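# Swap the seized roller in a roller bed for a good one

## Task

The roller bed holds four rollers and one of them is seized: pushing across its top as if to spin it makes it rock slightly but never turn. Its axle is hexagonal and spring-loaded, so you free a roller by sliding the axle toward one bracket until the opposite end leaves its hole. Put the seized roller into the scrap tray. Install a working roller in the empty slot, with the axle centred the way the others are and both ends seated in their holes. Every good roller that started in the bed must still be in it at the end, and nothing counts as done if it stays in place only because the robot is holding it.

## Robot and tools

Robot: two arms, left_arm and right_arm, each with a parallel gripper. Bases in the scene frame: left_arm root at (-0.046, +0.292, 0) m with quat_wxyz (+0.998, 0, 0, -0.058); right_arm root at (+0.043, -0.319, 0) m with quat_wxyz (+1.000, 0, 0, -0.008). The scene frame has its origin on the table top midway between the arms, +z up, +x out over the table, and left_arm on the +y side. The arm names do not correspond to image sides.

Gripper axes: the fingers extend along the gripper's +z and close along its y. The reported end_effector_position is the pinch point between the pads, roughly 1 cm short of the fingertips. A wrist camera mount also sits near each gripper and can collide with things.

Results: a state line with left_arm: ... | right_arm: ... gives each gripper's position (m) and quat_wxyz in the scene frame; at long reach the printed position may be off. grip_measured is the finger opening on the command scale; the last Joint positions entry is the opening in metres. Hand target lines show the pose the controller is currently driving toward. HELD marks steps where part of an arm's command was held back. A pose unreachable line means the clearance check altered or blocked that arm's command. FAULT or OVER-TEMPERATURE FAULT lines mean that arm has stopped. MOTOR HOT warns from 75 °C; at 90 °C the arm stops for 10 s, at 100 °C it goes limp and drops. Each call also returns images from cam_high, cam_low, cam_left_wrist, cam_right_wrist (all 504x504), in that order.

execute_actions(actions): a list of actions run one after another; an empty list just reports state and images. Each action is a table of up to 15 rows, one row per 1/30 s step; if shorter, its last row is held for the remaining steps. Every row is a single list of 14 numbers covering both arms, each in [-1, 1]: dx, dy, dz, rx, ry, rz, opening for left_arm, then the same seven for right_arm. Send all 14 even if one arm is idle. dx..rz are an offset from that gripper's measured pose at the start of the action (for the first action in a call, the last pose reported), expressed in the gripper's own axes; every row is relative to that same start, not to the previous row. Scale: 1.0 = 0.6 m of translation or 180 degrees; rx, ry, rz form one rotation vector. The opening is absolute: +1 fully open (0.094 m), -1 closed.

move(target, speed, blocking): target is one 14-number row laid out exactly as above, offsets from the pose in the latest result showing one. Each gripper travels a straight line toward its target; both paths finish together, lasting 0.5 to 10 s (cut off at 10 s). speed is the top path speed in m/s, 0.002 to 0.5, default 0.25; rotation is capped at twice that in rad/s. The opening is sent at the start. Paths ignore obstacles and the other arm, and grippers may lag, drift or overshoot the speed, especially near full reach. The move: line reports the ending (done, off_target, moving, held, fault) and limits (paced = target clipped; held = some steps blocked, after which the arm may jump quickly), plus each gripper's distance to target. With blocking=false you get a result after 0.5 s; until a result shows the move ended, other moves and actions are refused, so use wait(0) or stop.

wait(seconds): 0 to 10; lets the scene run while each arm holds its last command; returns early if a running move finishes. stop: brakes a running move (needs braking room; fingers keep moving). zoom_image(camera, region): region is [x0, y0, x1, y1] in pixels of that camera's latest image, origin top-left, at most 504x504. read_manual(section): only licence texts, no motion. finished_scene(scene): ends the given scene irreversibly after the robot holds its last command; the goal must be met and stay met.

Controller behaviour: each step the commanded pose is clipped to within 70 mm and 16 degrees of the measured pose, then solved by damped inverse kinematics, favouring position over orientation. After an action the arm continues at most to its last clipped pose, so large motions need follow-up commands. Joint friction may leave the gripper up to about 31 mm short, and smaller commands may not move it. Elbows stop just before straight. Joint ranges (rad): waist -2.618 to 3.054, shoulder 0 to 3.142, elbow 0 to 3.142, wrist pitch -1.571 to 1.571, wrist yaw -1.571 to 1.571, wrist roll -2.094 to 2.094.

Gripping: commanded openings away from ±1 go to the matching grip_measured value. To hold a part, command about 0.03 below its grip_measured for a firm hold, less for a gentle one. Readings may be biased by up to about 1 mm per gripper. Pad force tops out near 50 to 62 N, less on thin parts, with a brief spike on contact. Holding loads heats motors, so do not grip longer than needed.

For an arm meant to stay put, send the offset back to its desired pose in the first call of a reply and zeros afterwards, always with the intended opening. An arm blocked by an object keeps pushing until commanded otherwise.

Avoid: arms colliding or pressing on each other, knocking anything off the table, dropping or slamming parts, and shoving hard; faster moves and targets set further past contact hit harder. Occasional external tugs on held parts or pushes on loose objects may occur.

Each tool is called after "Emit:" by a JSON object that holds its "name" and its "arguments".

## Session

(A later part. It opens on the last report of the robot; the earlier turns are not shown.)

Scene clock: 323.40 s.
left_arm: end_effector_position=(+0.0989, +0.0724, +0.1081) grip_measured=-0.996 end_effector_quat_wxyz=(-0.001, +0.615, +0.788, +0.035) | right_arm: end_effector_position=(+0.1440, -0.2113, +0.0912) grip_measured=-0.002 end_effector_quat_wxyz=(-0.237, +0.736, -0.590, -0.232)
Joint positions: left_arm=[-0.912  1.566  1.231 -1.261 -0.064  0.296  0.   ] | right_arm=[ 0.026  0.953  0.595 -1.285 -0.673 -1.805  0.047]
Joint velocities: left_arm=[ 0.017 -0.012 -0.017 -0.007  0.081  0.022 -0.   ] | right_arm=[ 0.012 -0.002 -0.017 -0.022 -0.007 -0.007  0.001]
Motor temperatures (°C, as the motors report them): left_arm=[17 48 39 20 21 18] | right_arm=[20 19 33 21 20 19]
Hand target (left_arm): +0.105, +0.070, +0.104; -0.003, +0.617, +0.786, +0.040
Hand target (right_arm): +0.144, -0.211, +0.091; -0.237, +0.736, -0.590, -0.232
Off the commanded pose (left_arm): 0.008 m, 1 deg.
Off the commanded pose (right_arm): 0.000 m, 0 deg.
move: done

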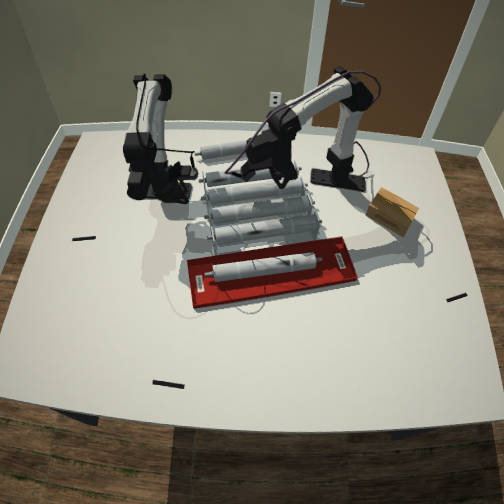

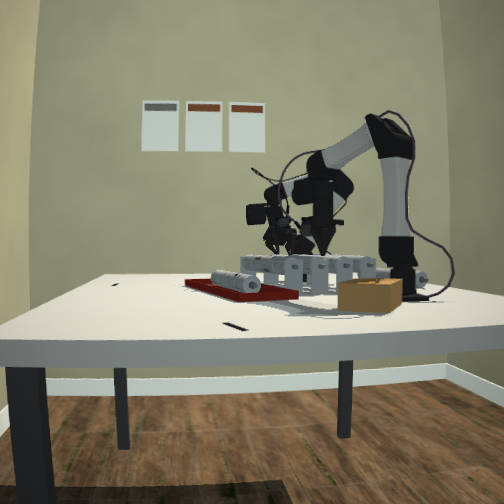

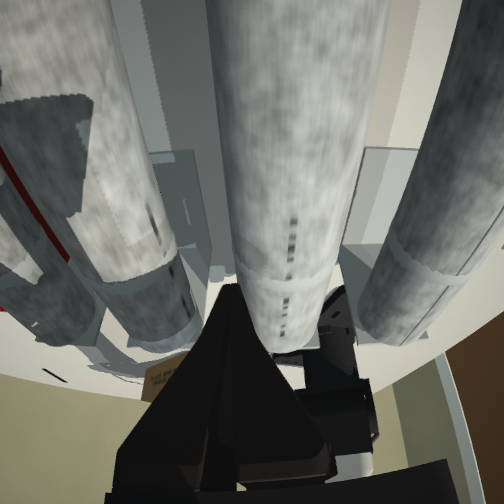

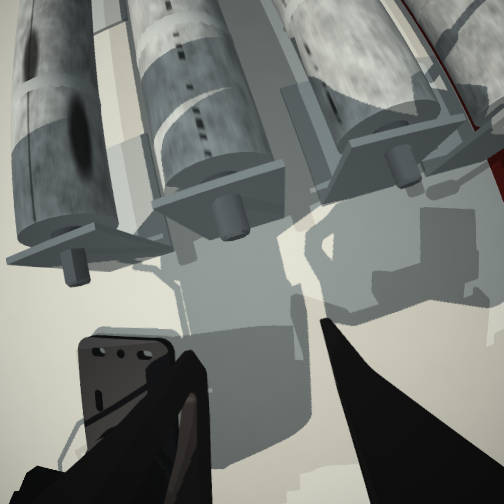

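It spins freely.

Emit:
{"name": "move", "arguments": {"target": [0,0,-0.08,0,0,0,-1, 0,0,0,0,0,0,0], "speed": 0.1}}

Emit:
{"name": "finished_scene", "arguments": {"scene": 2}}

Scene clock: 326.33 s.
left_arm: end_effector_position=(+0.1004, +0.0699, +0.1546) grip_measured=-0.996 end_effector_quat_wxyz=(+0.004, +0.615, +0.788, +0.033) | right_arm: end_effector_position=(+0.1440, -0.2113, +0.0912) grip_measured=-0.002 end_effector_quat_wxyz=(-0.237, +0.736, -0.590, -0.232)
Joint positions: left_arm=[-0.912  1.566  1.416 -1.435 -0.064  0.295  0.   ] | right_arm=[ 0.026  0.953  0.595 -1.285 -0.673 -1.805  0.047]
Joint velocities: left_arm=[-0.002  0.002 -0.012 -0.051 -0.037 -0.081 -0.   ] | right_arm=[-0.017 -0.002 -0.002  0.051 -0.007 -0.037  0.001]
Motor temperatures (°C, as the motors report them): left_arm=[17 47 39 20 21 18] | right_arm=[20 19 33 21 20 19]
Hand target (left_arm): +0.097, +0.069, +0.156; -0.001, +0.615, +0.788, +0.034
Hand target (right_arm): +0.144, -0.211, +0.091; -0.237, +0.736, -0.590, -0.232
Off the commanded pose (left_arm): 0.004 m, 1 deg.
Off the commanded pose (right_arm): 0.000 m, 0 deg.
move: done

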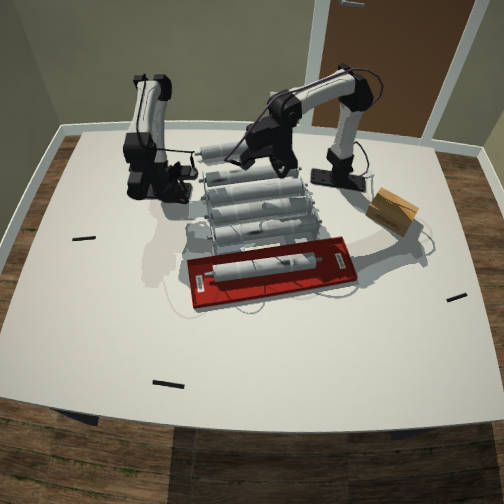

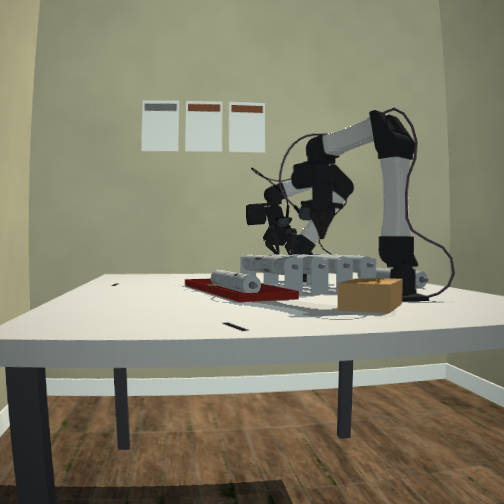

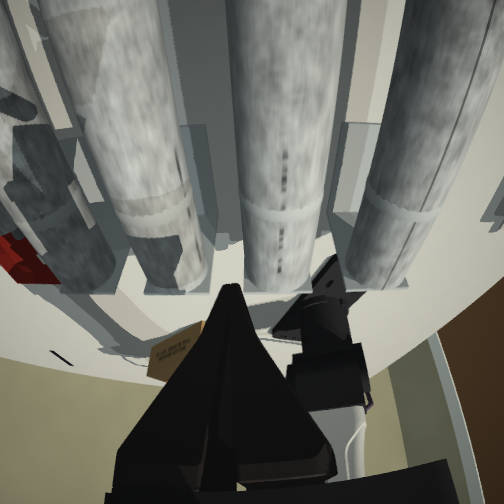

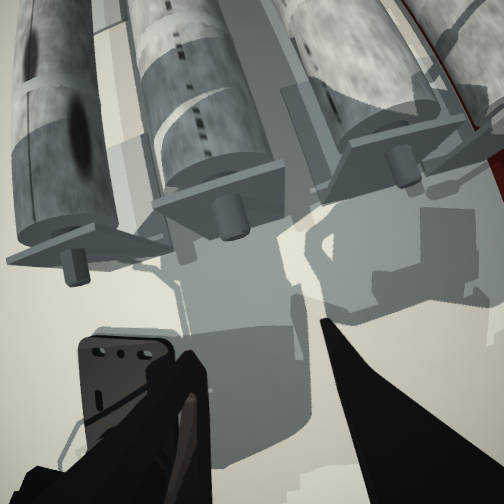

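The scene is finished: the task was done.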